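# Place three loose gears small end up on furnace tray

## Task

Move each of the three loose gears onto an unoccupied spot on the furnace tray so that its smaller end faces up, then open the grippers so no gear is still held.

## Robot and tools

Robot: two 6-joint arms, left_arm and right_arm, each ending in a two-finger parallel gripper with its own wrist camera. Their bases sit in the scene frame at left_arm (+0.043, +0.307, 0) m, quat_wxyz (+0.996, 0, 0, +0.086) and right_arm (+0.046, -0.240, 0) m, quat_wxyz (+0.999, 0, 0, -0.054). Joint ranges in rad, base to hand: waist -2.880..2.880, shoulder 0.000..3.142, elbow 0.000..3.019, wrist pitch -1.693..1.571, wrist yaw -1.571..1.571, wrist roll -2.094..2.094. The elbow never locks fully straight.

Frames: the scene frame has its origin on the table surface midway between the arms, +z up, +x reaching out over the table, and left_arm on the +y side. The arm names do not tell you which side of a picture an arm appears on. Each gripper has its own frame: fingers extend along its +z and close along its y. The reported hand point (end_effector_position) lies between the finger pads, roughly 1 cm short of the tips.

execute_actions(actions, pictures): actions is a list holding zero or one item. An empty list only returns the current state. An action item is {"rows": [...], "steps": n}: 1 to 15 rows, n up to 15 (default 15), each step lasting 1/30 s; one row per step, and the final row repeats if rows run out. A wait item is {"steps": n} with n up to 300, counted from the previous result, so your reply time is included. pictures (boolean) chooses whether images come back; by default they do. A rejected call sends nothing.

A row is 14 numbers, each within [-1, 1], always covering both arms: dx, dy, dz, rx, ry, rz, opening for left_arm, then the same seven for right_arm. The first six per arm are an offset, not a pose, expressed in that gripper's own axes and measured from the gripper pose in the latest result showing it (before any such result in the scene, and for second and later calls in one reply, from where the hand is when the action begins). Every row in an action uses that same reference; rows do not accumulate. Scale: 1.0 equals 0.6 m for dx..dz and 180 degrees for the rotation; rx, ry, rz form one rotation vector. opening is absolute: +1 fully open (0.094 m), -1 shut. All-zero offsets are not a pause: they pull the hand back to the reference pose.

move(target, speed): target is one 14-number row with the same layout, frame, scale and reference as above. Both hands travel in straight lines, finishing together, over 0.5 to 10 s; anything longer is cut off at 10 s before arrival. Rotation takes the shorter direction. speed is the path's top speed in m/s, 0.002 to 0.5, default 0.25; turning is capped at twice that in rad/s. The opening is applied when the move starts. Paths ignore obstacles and the other arm; the real hand trails, may drift, and may exceed speed, mostly near full extension. The result adds a move: line giving the ending (done, off_target, moving, held, fault) and any limits: paced means the sent pose was clipped, held means a check stopped some steps and the arm may then surge fast. Each hand's distance to its target is also reported. If only one arm is named, the other finished normally.

wait(seconds): 0 to 10 s with no new command; returns a normal result.

zoom_image(camera, region): camera is cam_high, cam_low, cam_left_wrist or cam_right_wrist (all 504x504); region is [x0, y0, x1, y1] in pixels from the top-left corner, at most 504 by 504.

read_manual(section): only "licences"; no motion.

finished_scene(scene): pass the current scene number; it is final and the scene is then judged, so the gears must already sit correctly and stay. Answering without any tool call ends everything.

Reading results: each arm's line gives hand position (m) and quat_wxyz in the scene frame; far reaches can be misreported. grip_measured is the finger gap on the command scale; the last Joint positions value is the gap in metres; each reads off by up to about 1 mm. A Hand target line shows where the controller is currently steering each hand. "pose unreachable" names an arm whose command was altered or blocked by the clearance check; HELD flags steps not sent. Joint torques are raw drive outputs, noisy and offset. MOTOR HOT appears from 85 °C; at 100 °C an OVER-TEMPERATURE FAULT drops that arm. FAULT lines mark stops.

Control behaviour: each step the commanded pose is limited to 70 mm and 16 degrees from the measured pose; IK favours position over orientation. After the last step an arm continues only to its last clipped pose, so check and send the remainder. Arms usually settle a centimetre or more low and can creep down under zero offsets: in the first call of a reply send the correction back to the wanted pose, zeros afterward, and aim higher if it still sags. The simulation keeps running while you think.

Gripping: to hold, command an opening below grip_measured, about 0.03 less for a firm grip. Pads push roughly 50 to 62 N, weaker on very thin parts, with a brief spike at first contact. Held parts may get pulled briefly, and loose ones nudged.

Avoid: anything leaving the table, arms striking or pressing each other, fast impacts, targets set deep past a contact, dropping or slipping gears, and long heavy holds that heat motors.

Each tool is called after "Request:" as name(argument=value, ...) on one line, values as JSON.

## Session

Request:
execute_actions(actions=[])

Scene clock: 0.00 s of 6000.00 s.
left_arm: end_effector_position=(+0.1538, +0.7039, +0.2368) grip_measured=+1.000 end_effector_quat_wxyz=(+0.709, -0.328, +0.614, -0.113) | right_arm: end_effector_position=(+0.3922, +0.0080, +0.2696) grip_measured=+1.000 end_effector_quat_wxyz=(+0.004, -0.578, +0.815, -0.032)
Joint positions: left_arm=[ 1.552  1.416  0.529  1.058  1.389 -0.816  0.094] | right_arm=[ 0.757  1.447  1.448 -1.567  0.063 -0.585  0.094]
Joint velocities: left_arm=[-0.005 -0.005 -0.007  0.002 -0.007 -0.037  0.   ] | right_arm=[-0.015 -0.005 -0.007  0.012 -0.066 -0.022  0.   ]
Joint torques (N m, as the arm reports them, + toward a larger angle): no reading
Motor temperatures (°C, as the motors report them): left_arm=[29 31 26 28 29 30] | right_arm=[27 29 27 30 29 26]
Hand target (left_arm): +0.153, +0.709, +0.245; +0.712, -0.319, +0.617, -0.105
Hand target (right_arm): +0.398, +0.012, +0.285; +0.023, -0.578, +0.815, -0.031

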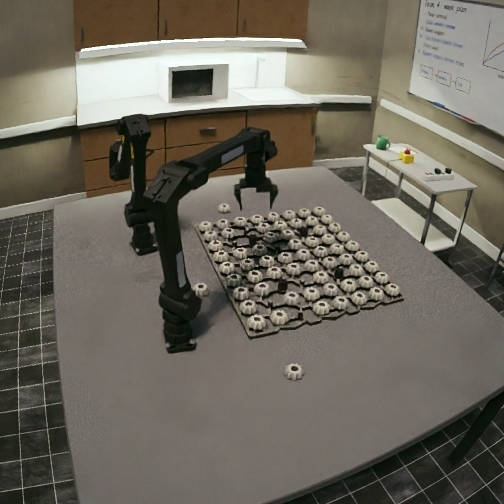

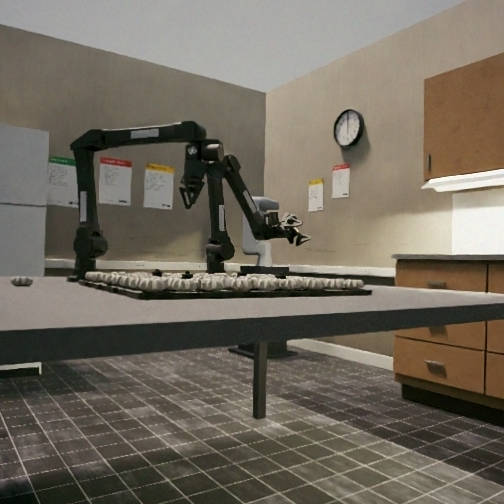

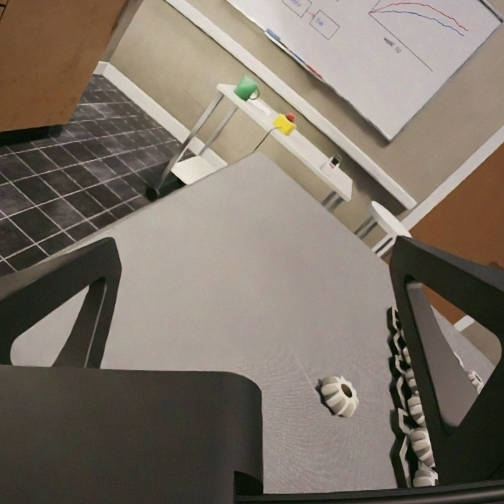

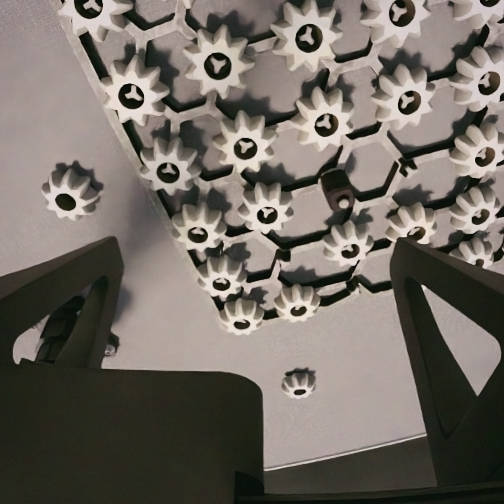

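Request:
zoom_image(camera="cam_high", region=[170, 180, 420, 400])

Request:
zoom_image(camera="cam_right_wrist", region=[0, 0, 504, 420])

Region (170, 180, 420, 400) of cam_high's 504x504 image, scaled by 2.016, with more detail than that image has; it fills the top 444 rows of this view, and the rest is white.

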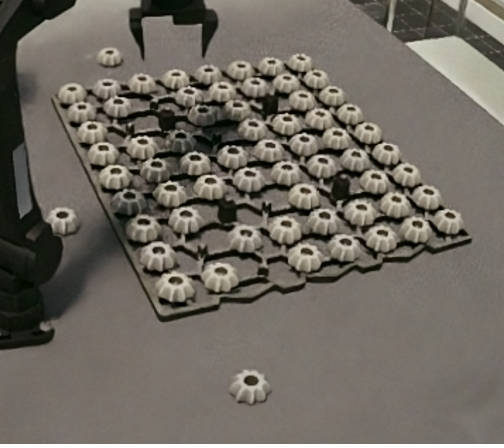

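Region (0, 0, 504, 420) of cam_right_wrist's 504x504 image, scaled by 1.000.

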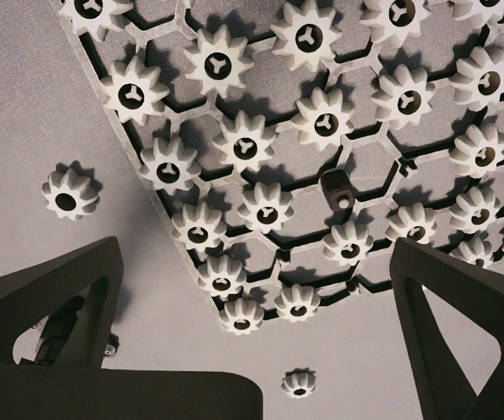

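Request:
zoom_image(camera="cam_high", region=[180, 270, 320, 390])

Request:
zoom_image(camera="cam_low", region=[0, 250, 200, 310])

Request:
zoom_image(camera="cam_right_wrist", region=[200, 130, 440, 410])

Region (180, 270, 320, 390) of cam_high's 504x504 image, scaled by 3.600, with more detail than that image has; it fills the top 432 rows of this view, and the rest is white.

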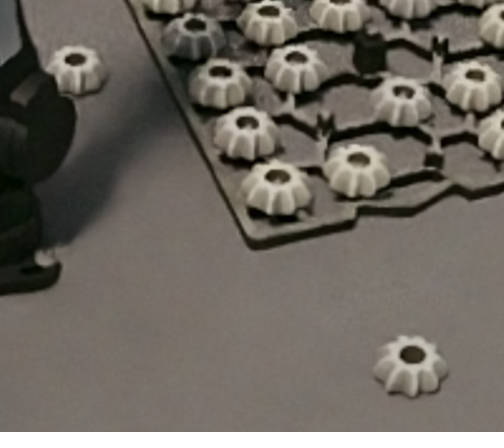

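Region (0, 250, 200, 310) of cam_low's 504x504 image, scaled by 2.520, with more detail than that image has; it fills the top 151 rows of this view, and the rest is white.

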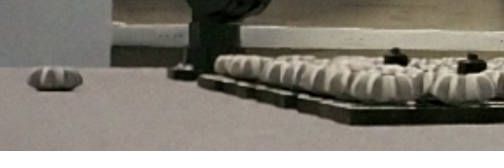

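Region (200, 130, 440, 410) of cam_right_wrist's 504x504 image, scaled by 1.800, with more detail than that image has; it fills the left 432 columns of this view, and the rest is white.

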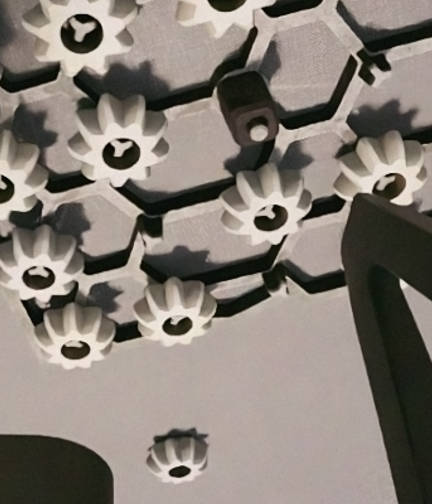

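Request:
move(target=[0.451, -0.3375, 0.348, -0.083, 0.520, 0.241, 1, 0.718, -0.113, 0.25, 0, 0, 0.392, 1], speed=0.25)

Scene clock: 32.43 s of 6000.00 s.
left_arm: end_effector_position=(+0.4413, +0.4614, +0.1357) grip_measured=+1.000 end_effector_quat_wxyz=(-0.014, +0.005, +1.000, -0.013) | right_arm: end_effector_position=(+0.3192, -0.4293, +0.1419) grip_measured=+1.000 end_effector_quat_wxyz=(+0.021, +0.003, +1.000, -0.020)
Joint positions: left_arm=[ 0.206  1.535  1.188 -1.259  0.015  0.389  0.094] | right_arm=[-0.491  1.222  0.896 -1.187  0.01  -0.594  0.094]
Joint velocities: left_arm=[-0.034 -0.005 -0.007 -0.012 -0.022  0.022  0.   ] | right_arm=[-0.005 -0.015 -0.027 -0.012 -0.037  0.007  0.   ]
Joint torques (N m, as the arm reports them, + toward a larger angle): left_arm=[  0.65 -11.24  11.24  -0.32  -0.04  -0.09] | right_arm=[ 0.73 -5.61  7.43  1.26 -0.07  0.  ]
Motor temperatures (°C, as the motors report them): left_arm=[29 31 29 28 29 30] | right_arm=[27 30 30 30 29 26]
Hand target (left_arm): +0.457, +0.469, +0.153; +0.003, -0.001, +1.000, -0.005
Hand target (right_arm): +0.324, -0.433, +0.143; +0.029, -0.001, +0.999, -0.024
Off the commanded pose (left_arm): 0.024 m, 2 deg.
Off the commanded pose (right_arm): 0.005 m, 1 deg.
After step 90, 25.37 s passed at rest.
move: off_target (left_arm)

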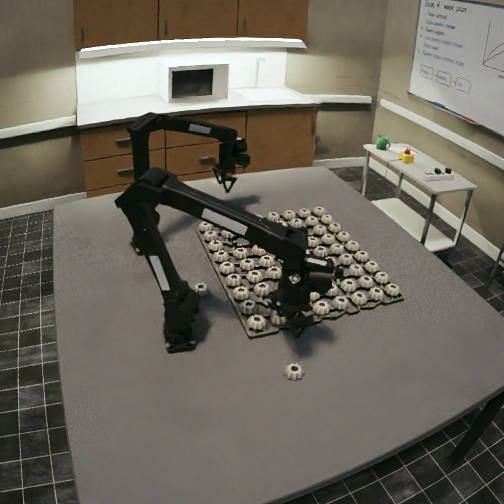

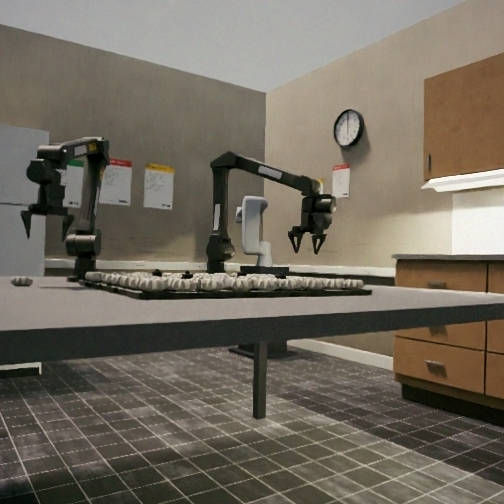

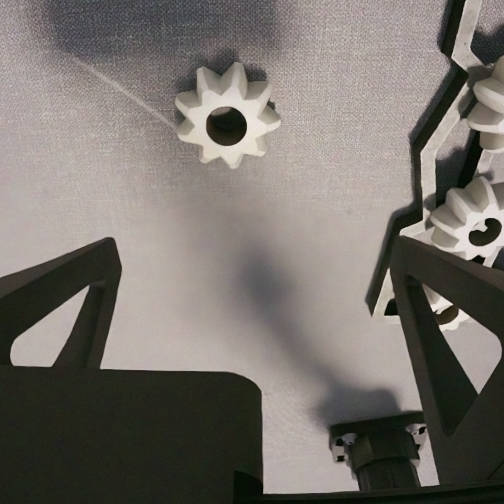

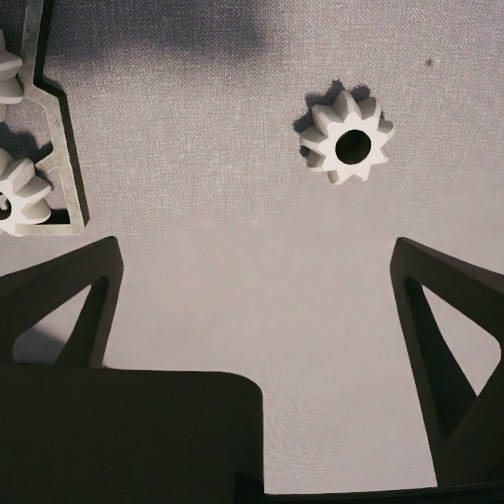

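Request:
move(target=[-0.017, 0.028, 0.11, 0, 0, 0, 1, 0.007, -0.092, 0.135, 0, 0, 0, 1], speed=0.15)

Scene clock: 36.63 s of 6000.00 s.
left_arm: end_effector_position=(+0.4500, +0.4734, +0.0745) grip_measured=+1.000 end_effector_quat_wxyz=(-0.014, +0.004, +1.000, -0.014) | right_arm: end_effector_position=(+0.3157, -0.4852, +0.0640) grip_measured=+1.000 end_effector_quat_wxyz=(+0.015, +0.007, +1.000, -0.017)
Joint positions: left_arm=[ 0.224  1.634  1.131 -1.104  0.015  0.404  0.094] | right_arm=[-0.626  1.417  0.849 -0.957  0.005 -0.721  0.094]
Joint velocities: left_arm=[ 0.005 -0.005 -0.007 -0.022 -0.007 -0.022  0.   ] | right_arm=[-0.005 -0.015  0.017 -0.012 -0.051 -0.037  0.   ]
Joint torques (N m, as the arm reports them, + toward a larger angle): left_arm=[  0.8  -11.9    6.79   0.67   0.02   0.1 ] | right_arm=[ 0.04 -7.61  6.14  1.24 -0.05  0.  ]
Motor temperatures (°C, as the motors report them): left_arm=[29 31 30 28 29 30] | right_arm=[27 30 30 30 29 26]
Hand target (left_arm): +0.450, +0.477, +0.070; -0.013, +0.005, +1.000, -0.013
Hand target (right_arm): +0.317, -0.488, +0.064; +0.022, +0.003, +1.000, -0.021
Off the commanded pose (left_arm): 0.006 m, 0 deg.
Off the commanded pose (right_arm): 0.004 m, 1 deg.
After step 90, 0.13 s passed at rest.
move: done

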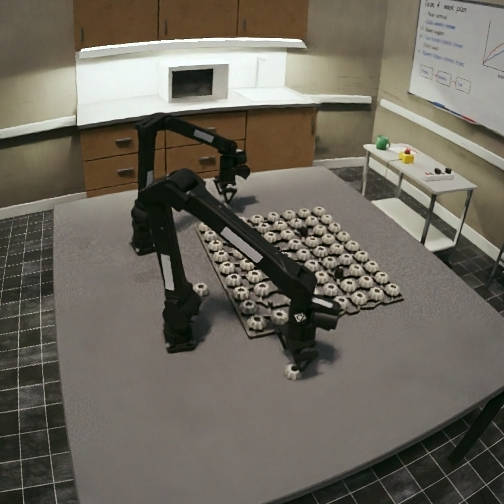

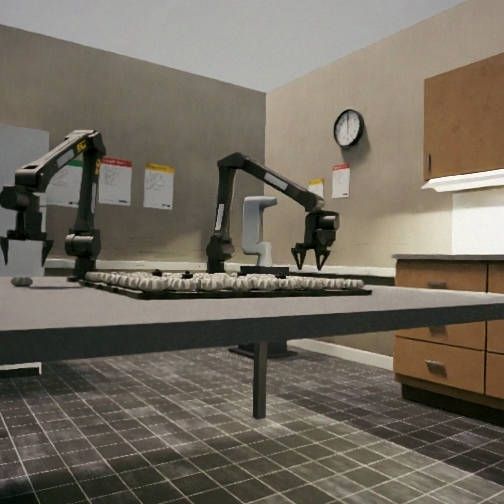

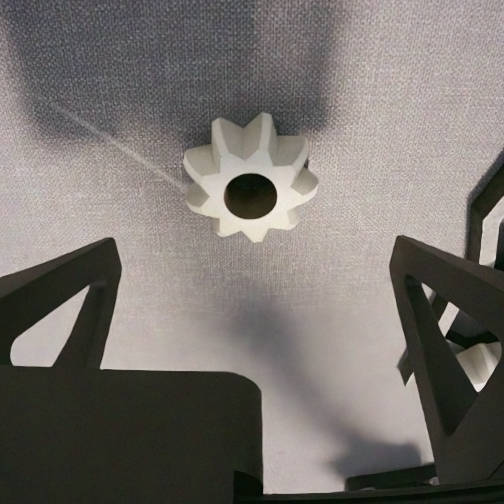

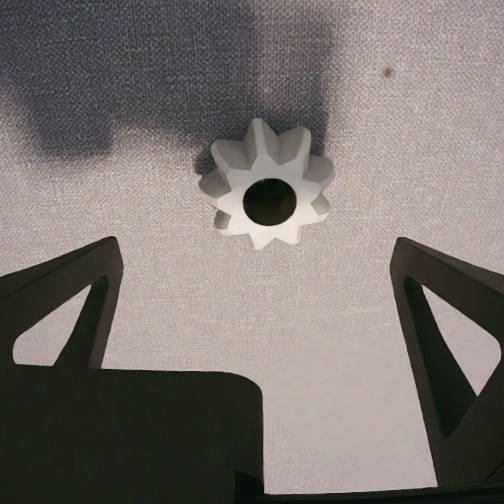

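Request:
move(target=[-0.004, 0.005, 0.08, 0, 0, 0, 1, -0.004, -0.008, 0.075, 0, 0, 0, 1], speed=0.08)

Scene clock: 43.53 s of 6000.00 s.
left_arm: end_effector_position=(+0.4510, +0.4738, +0.0324) grip_measured=+1.000 end_effector_quat_wxyz=(-0.013, +0.004, +1.000, -0.014) | right_arm: end_effector_position=(+0.3190, -0.4882, +0.0215) grip_measured=+1.000 end_effector_quat_wxyz=(+0.012, +0.006, +1.000, -0.014)
Joint positions: left_arm=[ 0.224  1.696  1.084 -0.993  0.015  0.405  0.094] | right_arm=[-0.626  1.511  0.814 -0.837  0.005 -0.723  0.094]
Joint velocities: left_arm=[-0.005 -0.005 -0.002  0.002  0.022 -0.022  0.   ] | right_arm=[-0.015  0.005 -0.032 -0.022  0.037  0.037  0.   ]
Joint torques (N m, as the arm reports them, + toward a larger angle): left_arm=[  0.68 -12.69   6.2    0.73   0.05   0.01] | right_arm=[ 0.05 -7.66  5.31  1.25  0.05  0.04]
Motor temperatures (°C, as the motors report them): left_arm=[29 31 30 28 29 30] | right_arm=[27 30 30 30 29 26]
Hand target (left_arm): +0.451, +0.475, +0.027; -0.014, +0.004, +1.000, -0.014
Hand target (right_arm): +0.318, -0.491, +0.019; +0.015, +0.007, +1.000, -0.017
Off the commanded pose (left_arm): 0.006 m, 0 deg.
Off the commanded pose (right_arm): 0.004 m, 1 deg.
After step 90, 2.93 s passed at rest.
move: done

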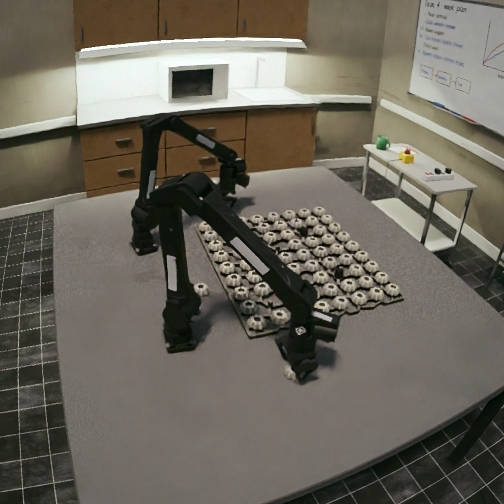

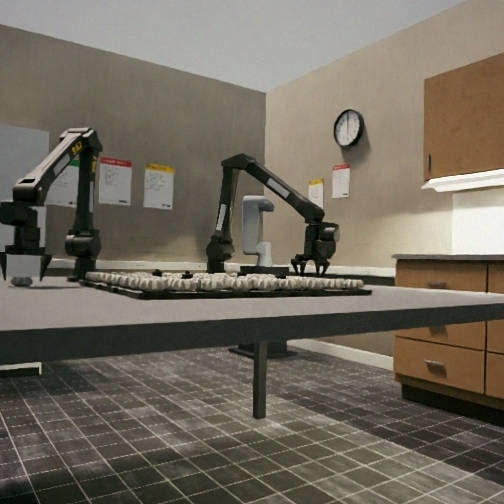

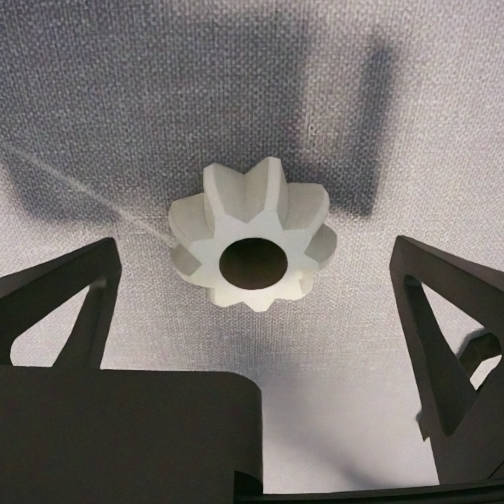

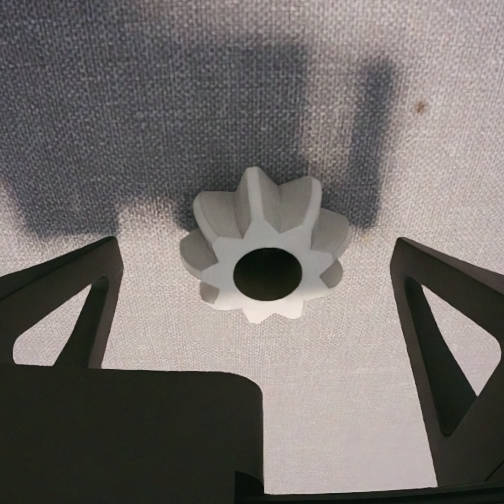

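Request:
zoom_image(camera="cam_low", region=[0, 230, 120, 300])

Request:
zoom_image(camera="cam_low", region=[260, 230, 380, 300])

Region (0, 230, 120, 300) of cam_low's 504x504 image, scaled by 4.200, with more detail than that image has; it fills the top 294 rows of this view, and the rest is white.

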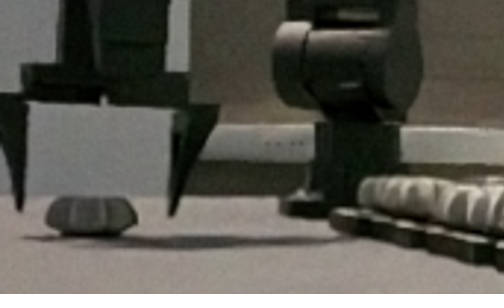

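Region (260, 230, 380, 300) of cam_low's 504x504 image, scaled by 4.200, with more detail than that image has; it fills the top 294 rows of this view, and the rest is white.

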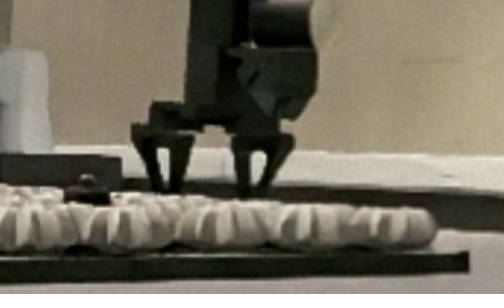

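Request:
move(target=[0, 0.002, 0.026, 0, 0, 0, 1, 0, -0.005, 0.017, 0, 0, 0, 1], speed=0.05)

Request:
execute_actions(actions=[{"rows": [[0,0,0,0,0,0,0.0,0,0,0,0,0,0,0.0]], "steps": 15}])

Scene clock: 49.10 s of 6000.00 s.
left_arm: end_effector_position=(+0.4522, +0.4743, +0.0261) grip_measured=+1.000 end_effector_quat_wxyz=(-0.009, +0.004, +1.000, -0.012) | right_arm: end_effector_position=(+0.3201, -0.4891, +0.0152) grip_measured=+1.000 end_effector_quat_wxyz=(+0.010, +0.006, +1.000, -0.012)
Joint positions: left_arm=[ 0.224  1.704  1.074 -0.966  0.015  0.405  0.094] | right_arm=[-0.626  1.53   0.814 -0.823  0.005 -0.723  0.094]
Joint velocities: left_arm=[ 0.005 -0.015 -0.012  0.002 -0.007  0.037  0.   ] | right_arm=[-0.005  0.005  0.012  0.002  0.007 -0.007  0.   ]
Joint torques (N m, as the arm reports them, + toward a larger angle): left_arm=[  0.61 -11.65   5.96   0.72   0.05   0.  ] | right_arm=[ 0.47 -7.67  5.33  1.33  0.08  0.05]
Motor temperatures (°C, as the motors report them): left_arm=[29 32 29 28 29 30] | right_arm=[27 30 30 30 29 26]
Hand target (left_arm): +0.451, +0.475, +0.017; -0.013, +0.004, +1.000, -0.014
Hand target (right_arm): +0.319, -0.491, +0.012; +0.012, +0.006, +1.000, -0.014
Off the commanded pose (left_arm): 0.010 m, 1 deg.
Off the commanded pose (right_arm): 0.004 m, 0 deg.
After step 90, 1.73 s passed at rest.
move: done

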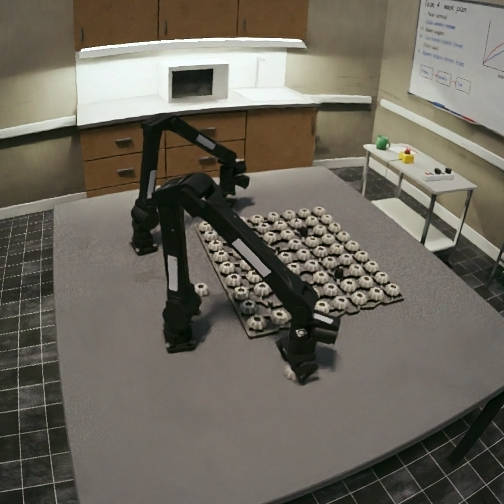

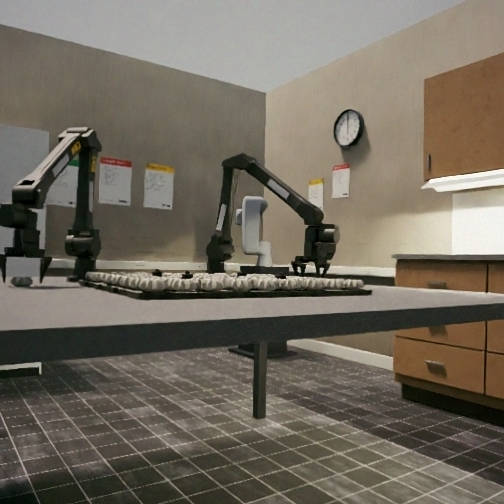

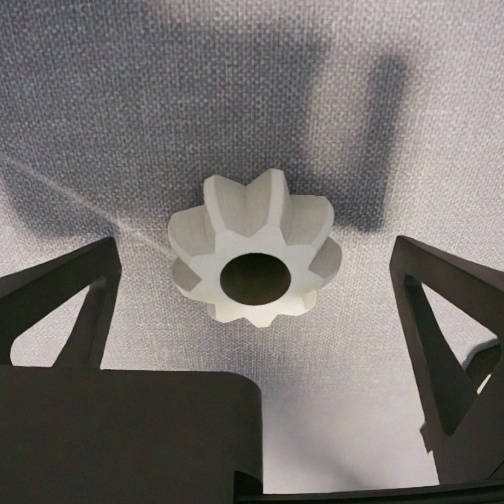

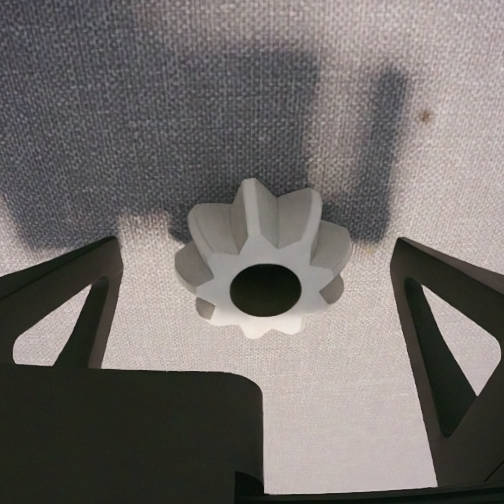

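Scene clock: 49.60 s of 6000.00 s.
left_arm: end_effector_position=(+0.4522, +0.4742, +0.0261) grip_measured=+0.171 end_effector_quat_wxyz=(-0.009, +0.004, +1.000, -0.012) | right_arm: end_effector_position=(+0.3201, -0.4891, +0.0152) grip_measured=+0.196 end_effector_quat_wxyz=(+0.010, +0.006, +1.000, -0.012)
Joint positions: left_arm=[ 0.224  1.704  1.074 -0.966  0.015  0.405  0.055] | right_arm=[-0.626  1.53   0.814 -0.823  0.005 -0.723  0.056]
Joint velocities: left_arm=[-0.005  0.005  0.007  0.002 -0.007 -0.022 -0.001] | right_arm=[-0.005 -0.005 -0.012 -0.022 -0.051 -0.022  0.   ]
Joint torques (N m, as the arm reports them, + toward a larger angle): left_arm=[  0.4  -13.08   6.48   0.21   0.05  -0.02] | right_arm=[ 0.73 -8.64  5.53  0.62  0.07  0.12]
Motor temperatures (°C, as the motors report them): left_arm=[29 32 29 28 29 30] | right_arm=[27 30 30 30 29 26]
Hand target (left_arm): +0.452, +0.474, +0.026; -0.009, +0.004, +1.000, -0.012
Hand target (right_arm): +0.320, -0.489, +0.015; +0.010, +0.005, +1.000, -0.012
Off the commanded pose (left_arm): 0.000 m, 0 deg.
Off the commanded pose (right_arm): 0.000 m, 0 deg.
Steps of this call (steps 1 to 15: all 15 steps of this action). Readings (end_effector_position):
1: left_arm (+0.4522, +0.4743, +0.0261) | right_arm (+0.3201, -0.4891, +0.0152)
2: left_arm (+0.4522, +0.4743, +0.0261) | right_arm (+0.3201, -0.4891, +0.0152)
4: left_arm (+0.4522, +0.4742, +0.0261) | right_arm (+0.3201, -0.4891, +0.0152)
8: left_arm (+0.4522, +0.4742, +0.0261) | right_arm (+0.3201, -0.4891, +0.0152)
15: the state above

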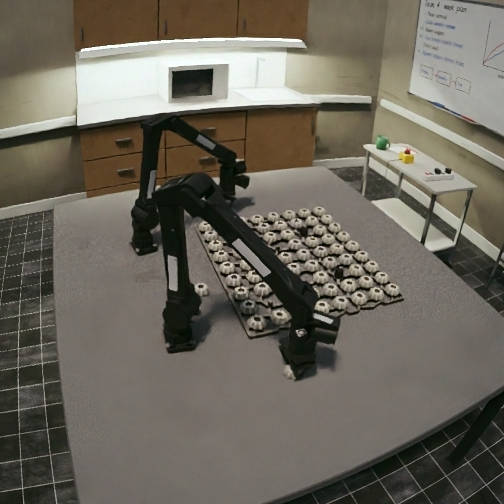

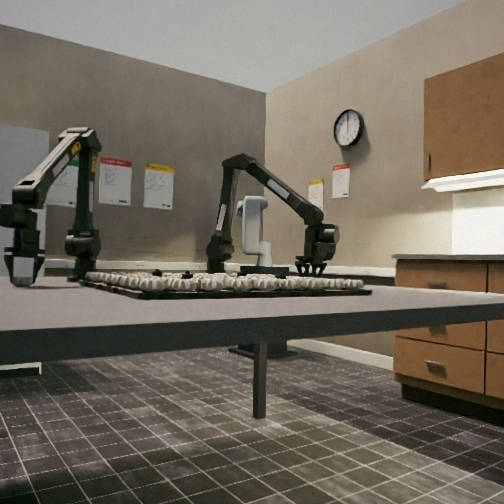

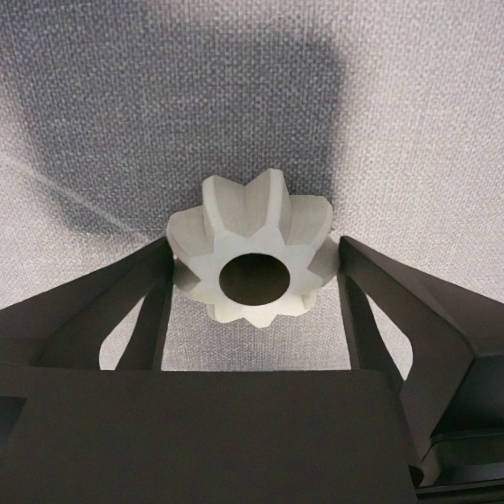

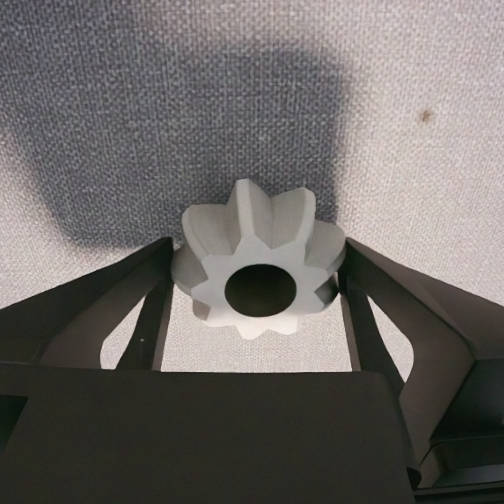

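Request:
move(target=[0, 0, 0.022, 0, 0, 0, 0.6, -0.133, 0.333, -0.19, 0, 0, 0, 0.1], speed=0.15)

Scene clock: 55.13 s of 6000.00 s.
left_arm: end_effector_position=(+0.4539, +0.4750, +0.0234) grip_measured=+0.598 end_effector_quat_wxyz=(-0.003, +0.004, +1.000, -0.009) | right_arm: end_effector_position=(+0.3731, -0.2823, +0.0917) grip_measured=+0.196 end_effector_quat_wxyz=(-0.032, -0.001, +0.999, -0.004)
Joint positions: left_arm=[ 0.224  1.705  1.067 -0.945  0.015  0.405  0.075] | right_arm=[-0.011  1.354  0.87  -1.148  0.015 -0.12   0.056]
Joint velocities: left_arm=[-0.024 -0.015 -0.012 -0.002  0.007 -0.051  0.   ] | right_arm=[-0.005  0.005 -0.017 -0.002 -0.022 -0.037  0.   ]
Joint torques (N m, as the arm reports them, + toward a larger angle): left_arm=[  0.4  -11.63   5.99   0.71   0.05  -0.02] | right_arm=[ 0.92 -8.53 10.9  -0.03  0.28  0.22]
Motor temperatures (°C, as the motors report them): left_arm=[29 32 29 28 29 30] | right_arm=[27 30 30 30 29 26]
Hand target (left_arm): +0.452, +0.474, +0.013; -0.009, +0.004, +1.000, -0.012
Hand target (right_arm): +0.399, -0.285, +0.123; +0.007, +0.006, +1.000, -0.010
Off the commanded pose (left_arm): 0.011 m, 1 deg.
Off the commanded pose (right_arm): 0.044 m, 5 deg.
After step 90, 0.40 s passed at rest.
move: off_target (left_arm, right_arm)

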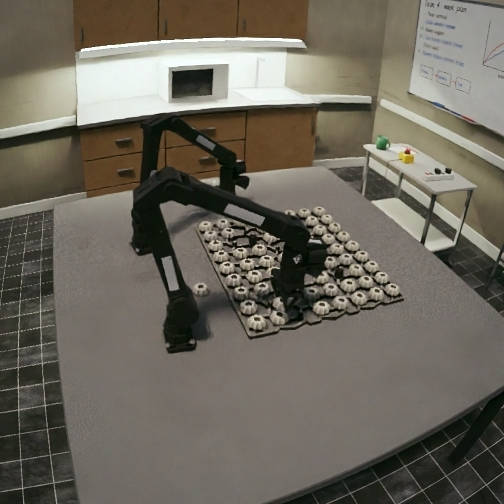

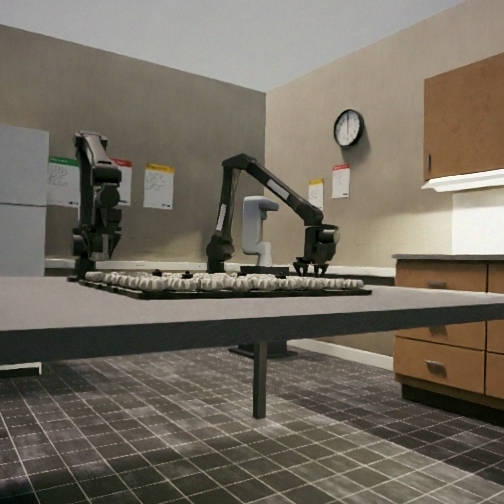

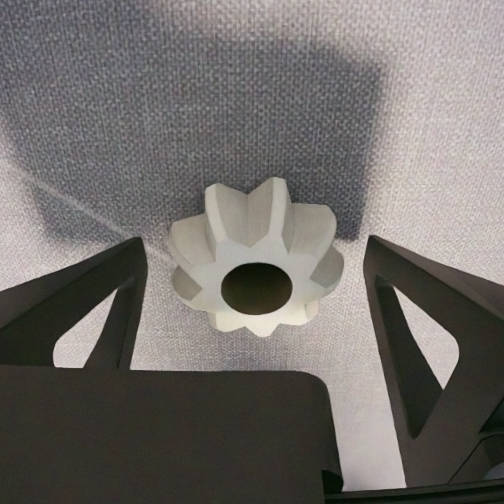

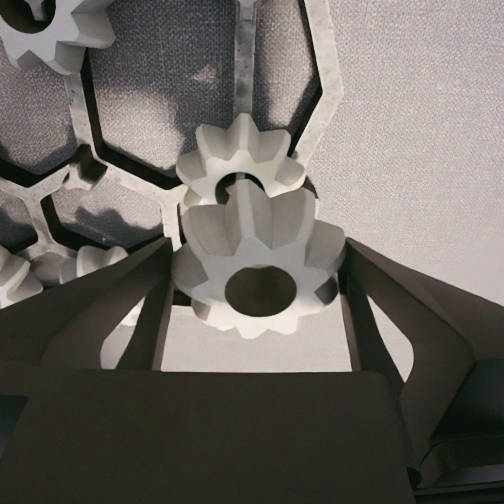

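Request:
move(target=[0, 0, 0.01, 0, 0, 0, 0.05, -0.09, 0.0, -0.13, 0, -0.02, 0, 0.1], speed=0.12)

Scene clock: 59.93 s of 6000.00 s.
left_arm: end_effector_position=(+0.4540, +0.4749, +0.0234) grip_measured=+0.166 end_effector_quat_wxyz=(-0.003, +0.005, +1.000, -0.009) | right_arm: end_effector_position=(+0.4087, -0.2818, +0.1390) grip_measured=+0.196 end_effector_quat_wxyz=(-0.029, -0.002, +1.000, -0.001)
Joint positions: left_arm=[ 0.224  1.705  1.067 -0.945  0.015  0.405  0.055] | right_arm=[-0.001  1.389  1.04  -1.279  0.008 -0.114  0.056]
Joint velocities: left_arm=[-0.015 -0.005  0.012  0.007 -0.022 -0.095 -0.   ] | right_arm=[ 0.005  0.015 -0.012 -0.002  0.051 -0.066 -0.001]
Joint torques (N m, as the arm reports them, + toward a larger angle): left_arm=[  0.41 -12.36   6.05   0.78   0.04  -0.02] | right_arm=[ 1.83 -7.9  11.65  0.02  0.04  0.2 ]
Motor temperatures (°C, as the motors report them): left_arm=[29 32 29 28 29 30] | right_arm=[27 30 31 30 29 26]
Hand target (left_arm): +0.454, +0.475, +0.018; -0.003, +0.005, +1.000, -0.009
Hand target (right_arm): +0.432, -0.280, +0.165; +0.000, -0.002, +1.000, -0.003
Off the commanded pose (left_arm): 0.006 m, 0 deg.
Off the commanded pose (right_arm): 0.036 m, 3 deg.
After step 90, 0.67 s passed at rest.
move: off_target (right_arm)

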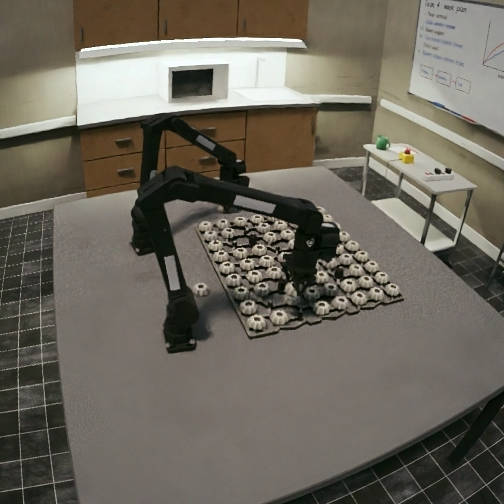

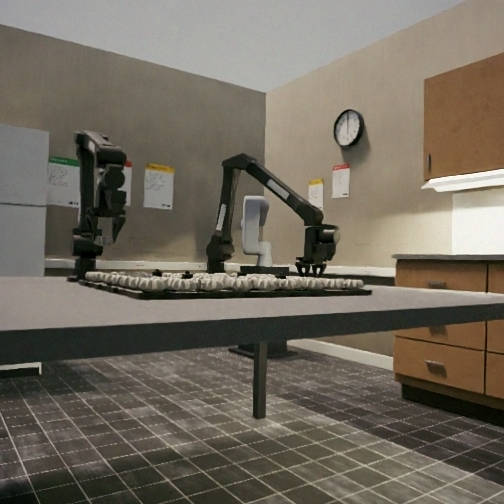

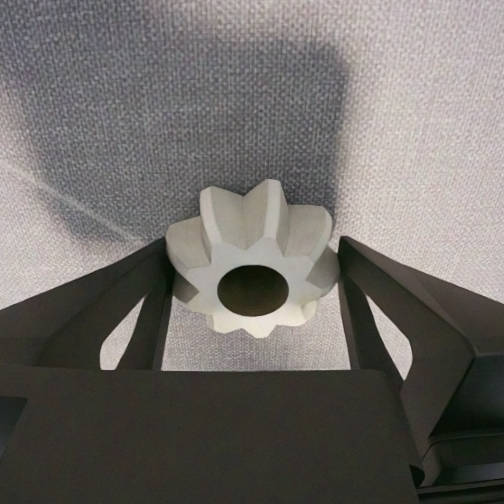

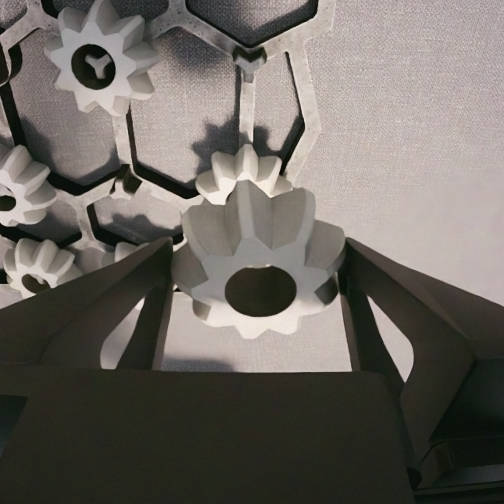

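Request:
move(target=[0, 0, -0.2, 0, 0, 0, 0.05, -0.067, 0.005, 0.10, 0, -0.018, 0, 0.1], speed=0.12)

Scene clock: 68.97 s of 6000.00 s.
left_arm: end_effector_position=(+0.4329, +0.4661, +0.1106) grip_measured=+0.166 end_effector_quat_wxyz=(-0.038, +0.004, +0.999, -0.024) | right_arm: end_effector_position=(+0.4372, -0.2829, +0.0717) grip_measured=+0.196 end_effector_quat_wxyz=(-0.016, -0.003, +1.000, -0.000)
Joint positions: left_arm=[ 0.224  1.578  1.165 -1.246  0.015  0.405  0.055] | right_arm=[ 0.002  1.525  0.99  -1.067  0.004 -0.113  0.056]
Joint velocities: left_arm=[-0.005 -0.005 -0.007 -0.012 -0.022  0.022  0.001] | right_arm=[ 0.005 -0.024 -0.027  0.007  0.066 -0.022  0.001]
Joint torques (N m, as the arm reports them, + toward a larger angle): left_arm=[  0.55 -14.06  11.52  -0.37   0.05   0.  ] | right_arm=[ 1.73 -9.44  6.52  0.93 -0.03  0.2 ]
Motor temperatures (°C, as the motors report them): left_arm=[29 32 29 28 29 30] | right_arm=[27 30 32 30 29 26]
Hand target (left_arm): +0.453, +0.475, +0.143; -0.003, +0.005, +1.000, -0.009
Hand target (right_arm): +0.444, -0.279, +0.077; -0.001, -0.003, +1.000, -0.001
Off the commanded pose (left_arm): 0.041 m, 4 deg.
Off the commanded pose (right_arm): 0.010 m, 2 deg.
After step 90, 4.63 s passed at rest.
move: off_target (left_arm)

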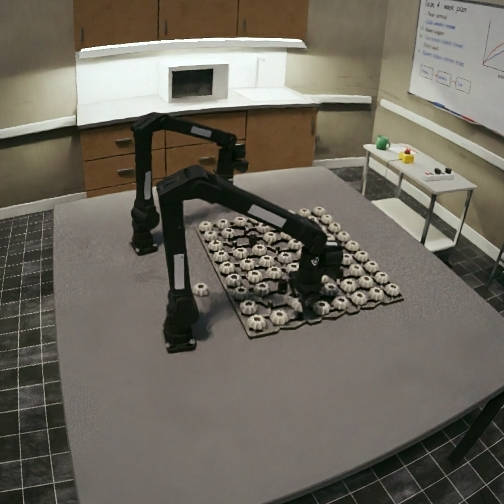

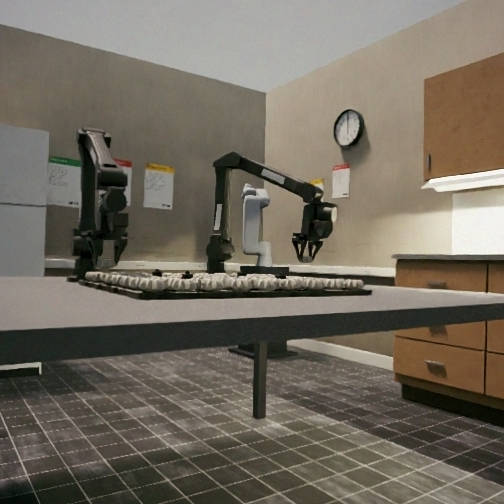

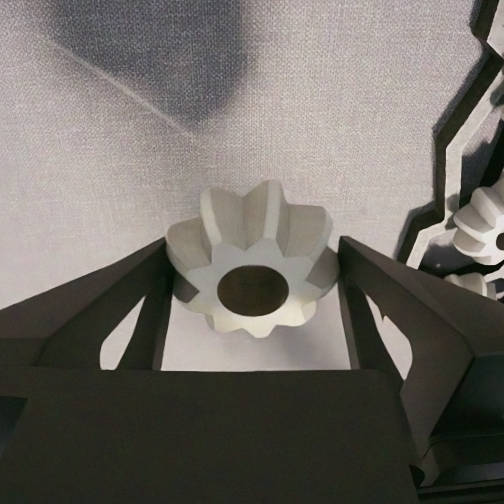

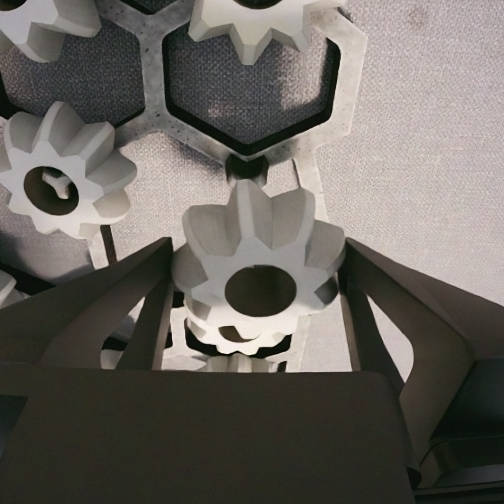

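Request:
move(target=[0.02, -0.28, -0.12, -0.015, -0.024, 0, 0.05, -0.023, 0.015, 0.015, 0, -0.01, 0, 0.1], speed=0.12)

Scene clock: 74.63 s of 6000.00 s.
left_arm: end_effector_position=(+0.4201, +0.3017, +0.1689) grip_measured=+0.166 end_effector_quat_wxyz=(-0.023, +0.011, +1.000, -0.002) | right_arm: end_effector_position=(+0.4460, -0.2777, +0.0609) grip_measured=+0.196 end_effector_quat_wxyz=(-0.009, -0.004, +1.000, -0.000)
Joint positions: left_arm=[-0.182  1.387  1.12  -1.349  0.004  0.012  0.055] | right_arm=[ 0.016  1.553  0.99  -1.027  0.002 -0.101  0.056]
Joint velocities: left_arm=[-0.015 -0.015  0.007 -0.007  0.022  0.037 -0.   ] | right_arm=[ 0.005  0.005 -0.037 -0.012  0.037 -0.037 -0.   ]
Joint torques (N m, as the arm reports them, + toward a larger angle): left_arm=[  0.52 -12.     9.28  -0.29  -0.08  -0.12] | right_arm=[  1.62 -10.2    6.3    1.04   0.01   0.22]
Motor temperatures (°C, as the motors report them): left_arm=[29 32 30 28 29 30] | right_arm=[27 30 31 30 29 26]
Hand target (left_arm): +0.425, +0.303, +0.189; -0.002, +0.004, +1.000, -0.001
Hand target (right_arm): +0.450, -0.274, +0.062; +0.000, -0.004, +1.000, +0.000
Off the commanded pose (left_arm): 0.023 m, 3 deg.
Off the commanded pose (right_arm): 0.006 m, 1 deg.
After step 90, 0.67 s passed at rest.
move: off_target (left_arm)

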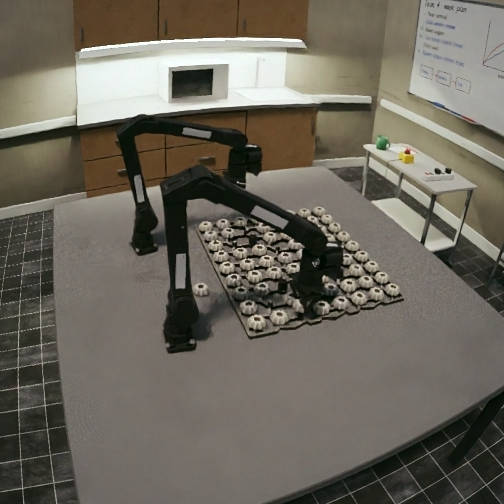

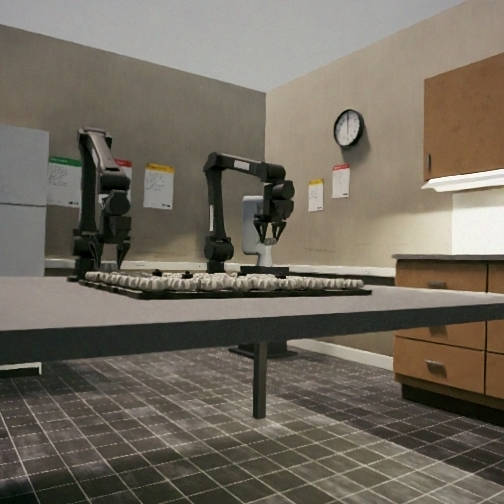

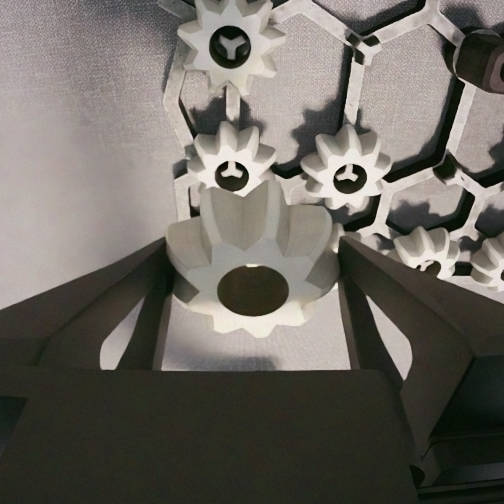

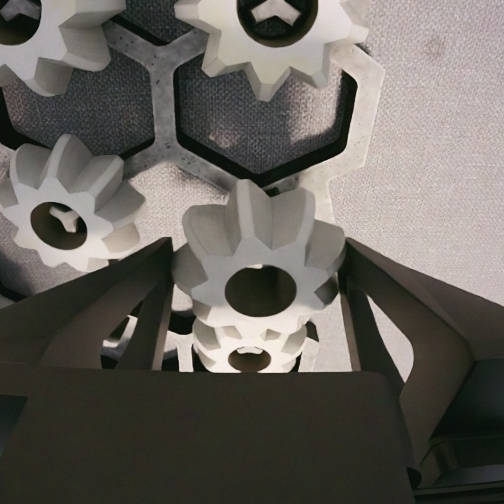

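Request:
move(target=[-0.08, -0.10, 0.137, 0, -0.015, 0, 0.05, -0.003, 0.0, 0.047, 0, -0.005, 0, 0.1], speed=0.08)

Scene clock: 82.20 s of 6000.00 s.
left_arm: end_effector_position=(+0.4593, +0.2448, +0.0829) grip_measured=+0.166 end_effector_quat_wxyz=(-0.009, +0.014, +1.000, -0.001) | right_arm: end_effector_position=(+0.4445, -0.2776, +0.0324) grip_measured=+0.196 end_effector_quat_wxyz=(-0.007, -0.004, +1.000, -0.000)
Joint positions: left_arm=[-0.317  1.567  1.074 -1.095  0.004 -0.117  0.055] | right_arm=[ 0.016  1.593  0.949 -0.941  0.002 -0.101  0.056]
Joint velocities: left_arm=[-0.015  0.005 -0.002 -0.012 -0.022  0.051 -0.   ] | right_arm=[-0.005 -0.024  0.012 -0.012 -0.066  0.022 -0.   ]
Joint torques (N m, as the arm reports them, + toward a larger angle): left_arm=[ -1.   -12.04   7.43   0.61  -0.02  -0.1 ] | right_arm=[ 0.13 -9.86  5.85  0.99  0.04  0.05]
Motor temperatures (°C, as the motors report them): left_arm=[29 32 31 28 29 30] | right_arm=[27 30 31 30 29 26]
Hand target (left_arm): +0.464, +0.242, +0.085; +0.000, +0.011, +1.000, -0.002
Hand target (right_arm): +0.447, -0.278, +0.033; -0.001, -0.005, +1.000, -0.000
Off the commanded pose (left_arm): 0.006 m, 1 deg.
Off the commanded pose (right_arm): 0.003 m, 1 deg.
After step 90, 2.80 s passed at rest.
move: done

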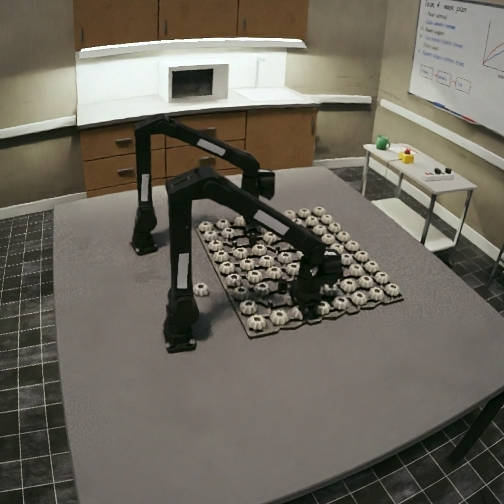

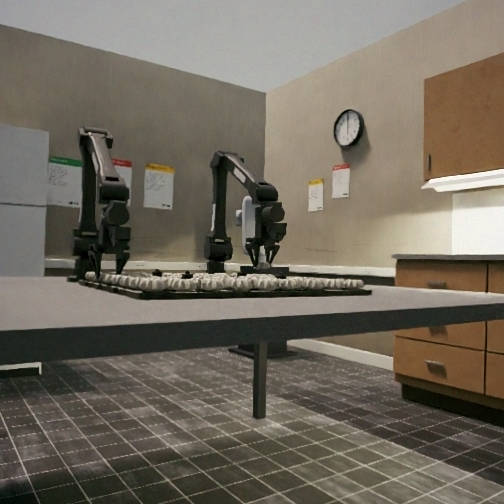

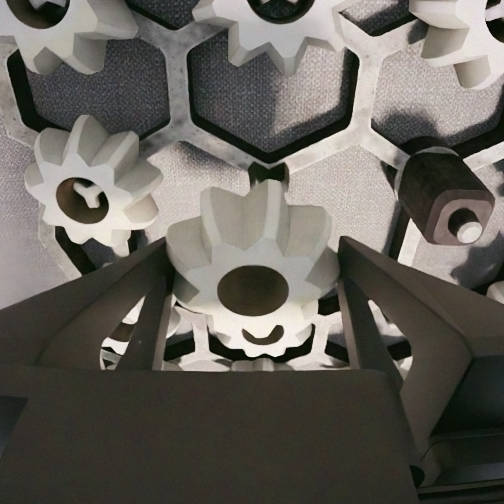

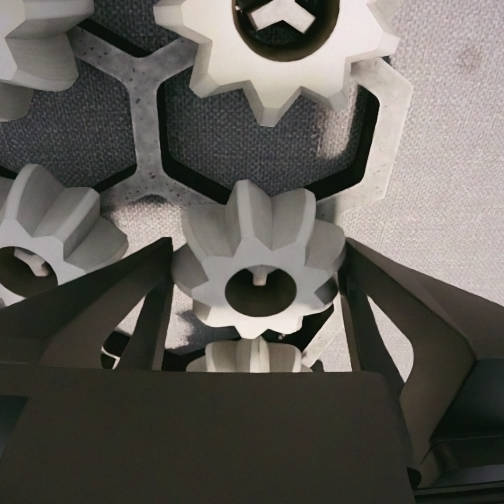

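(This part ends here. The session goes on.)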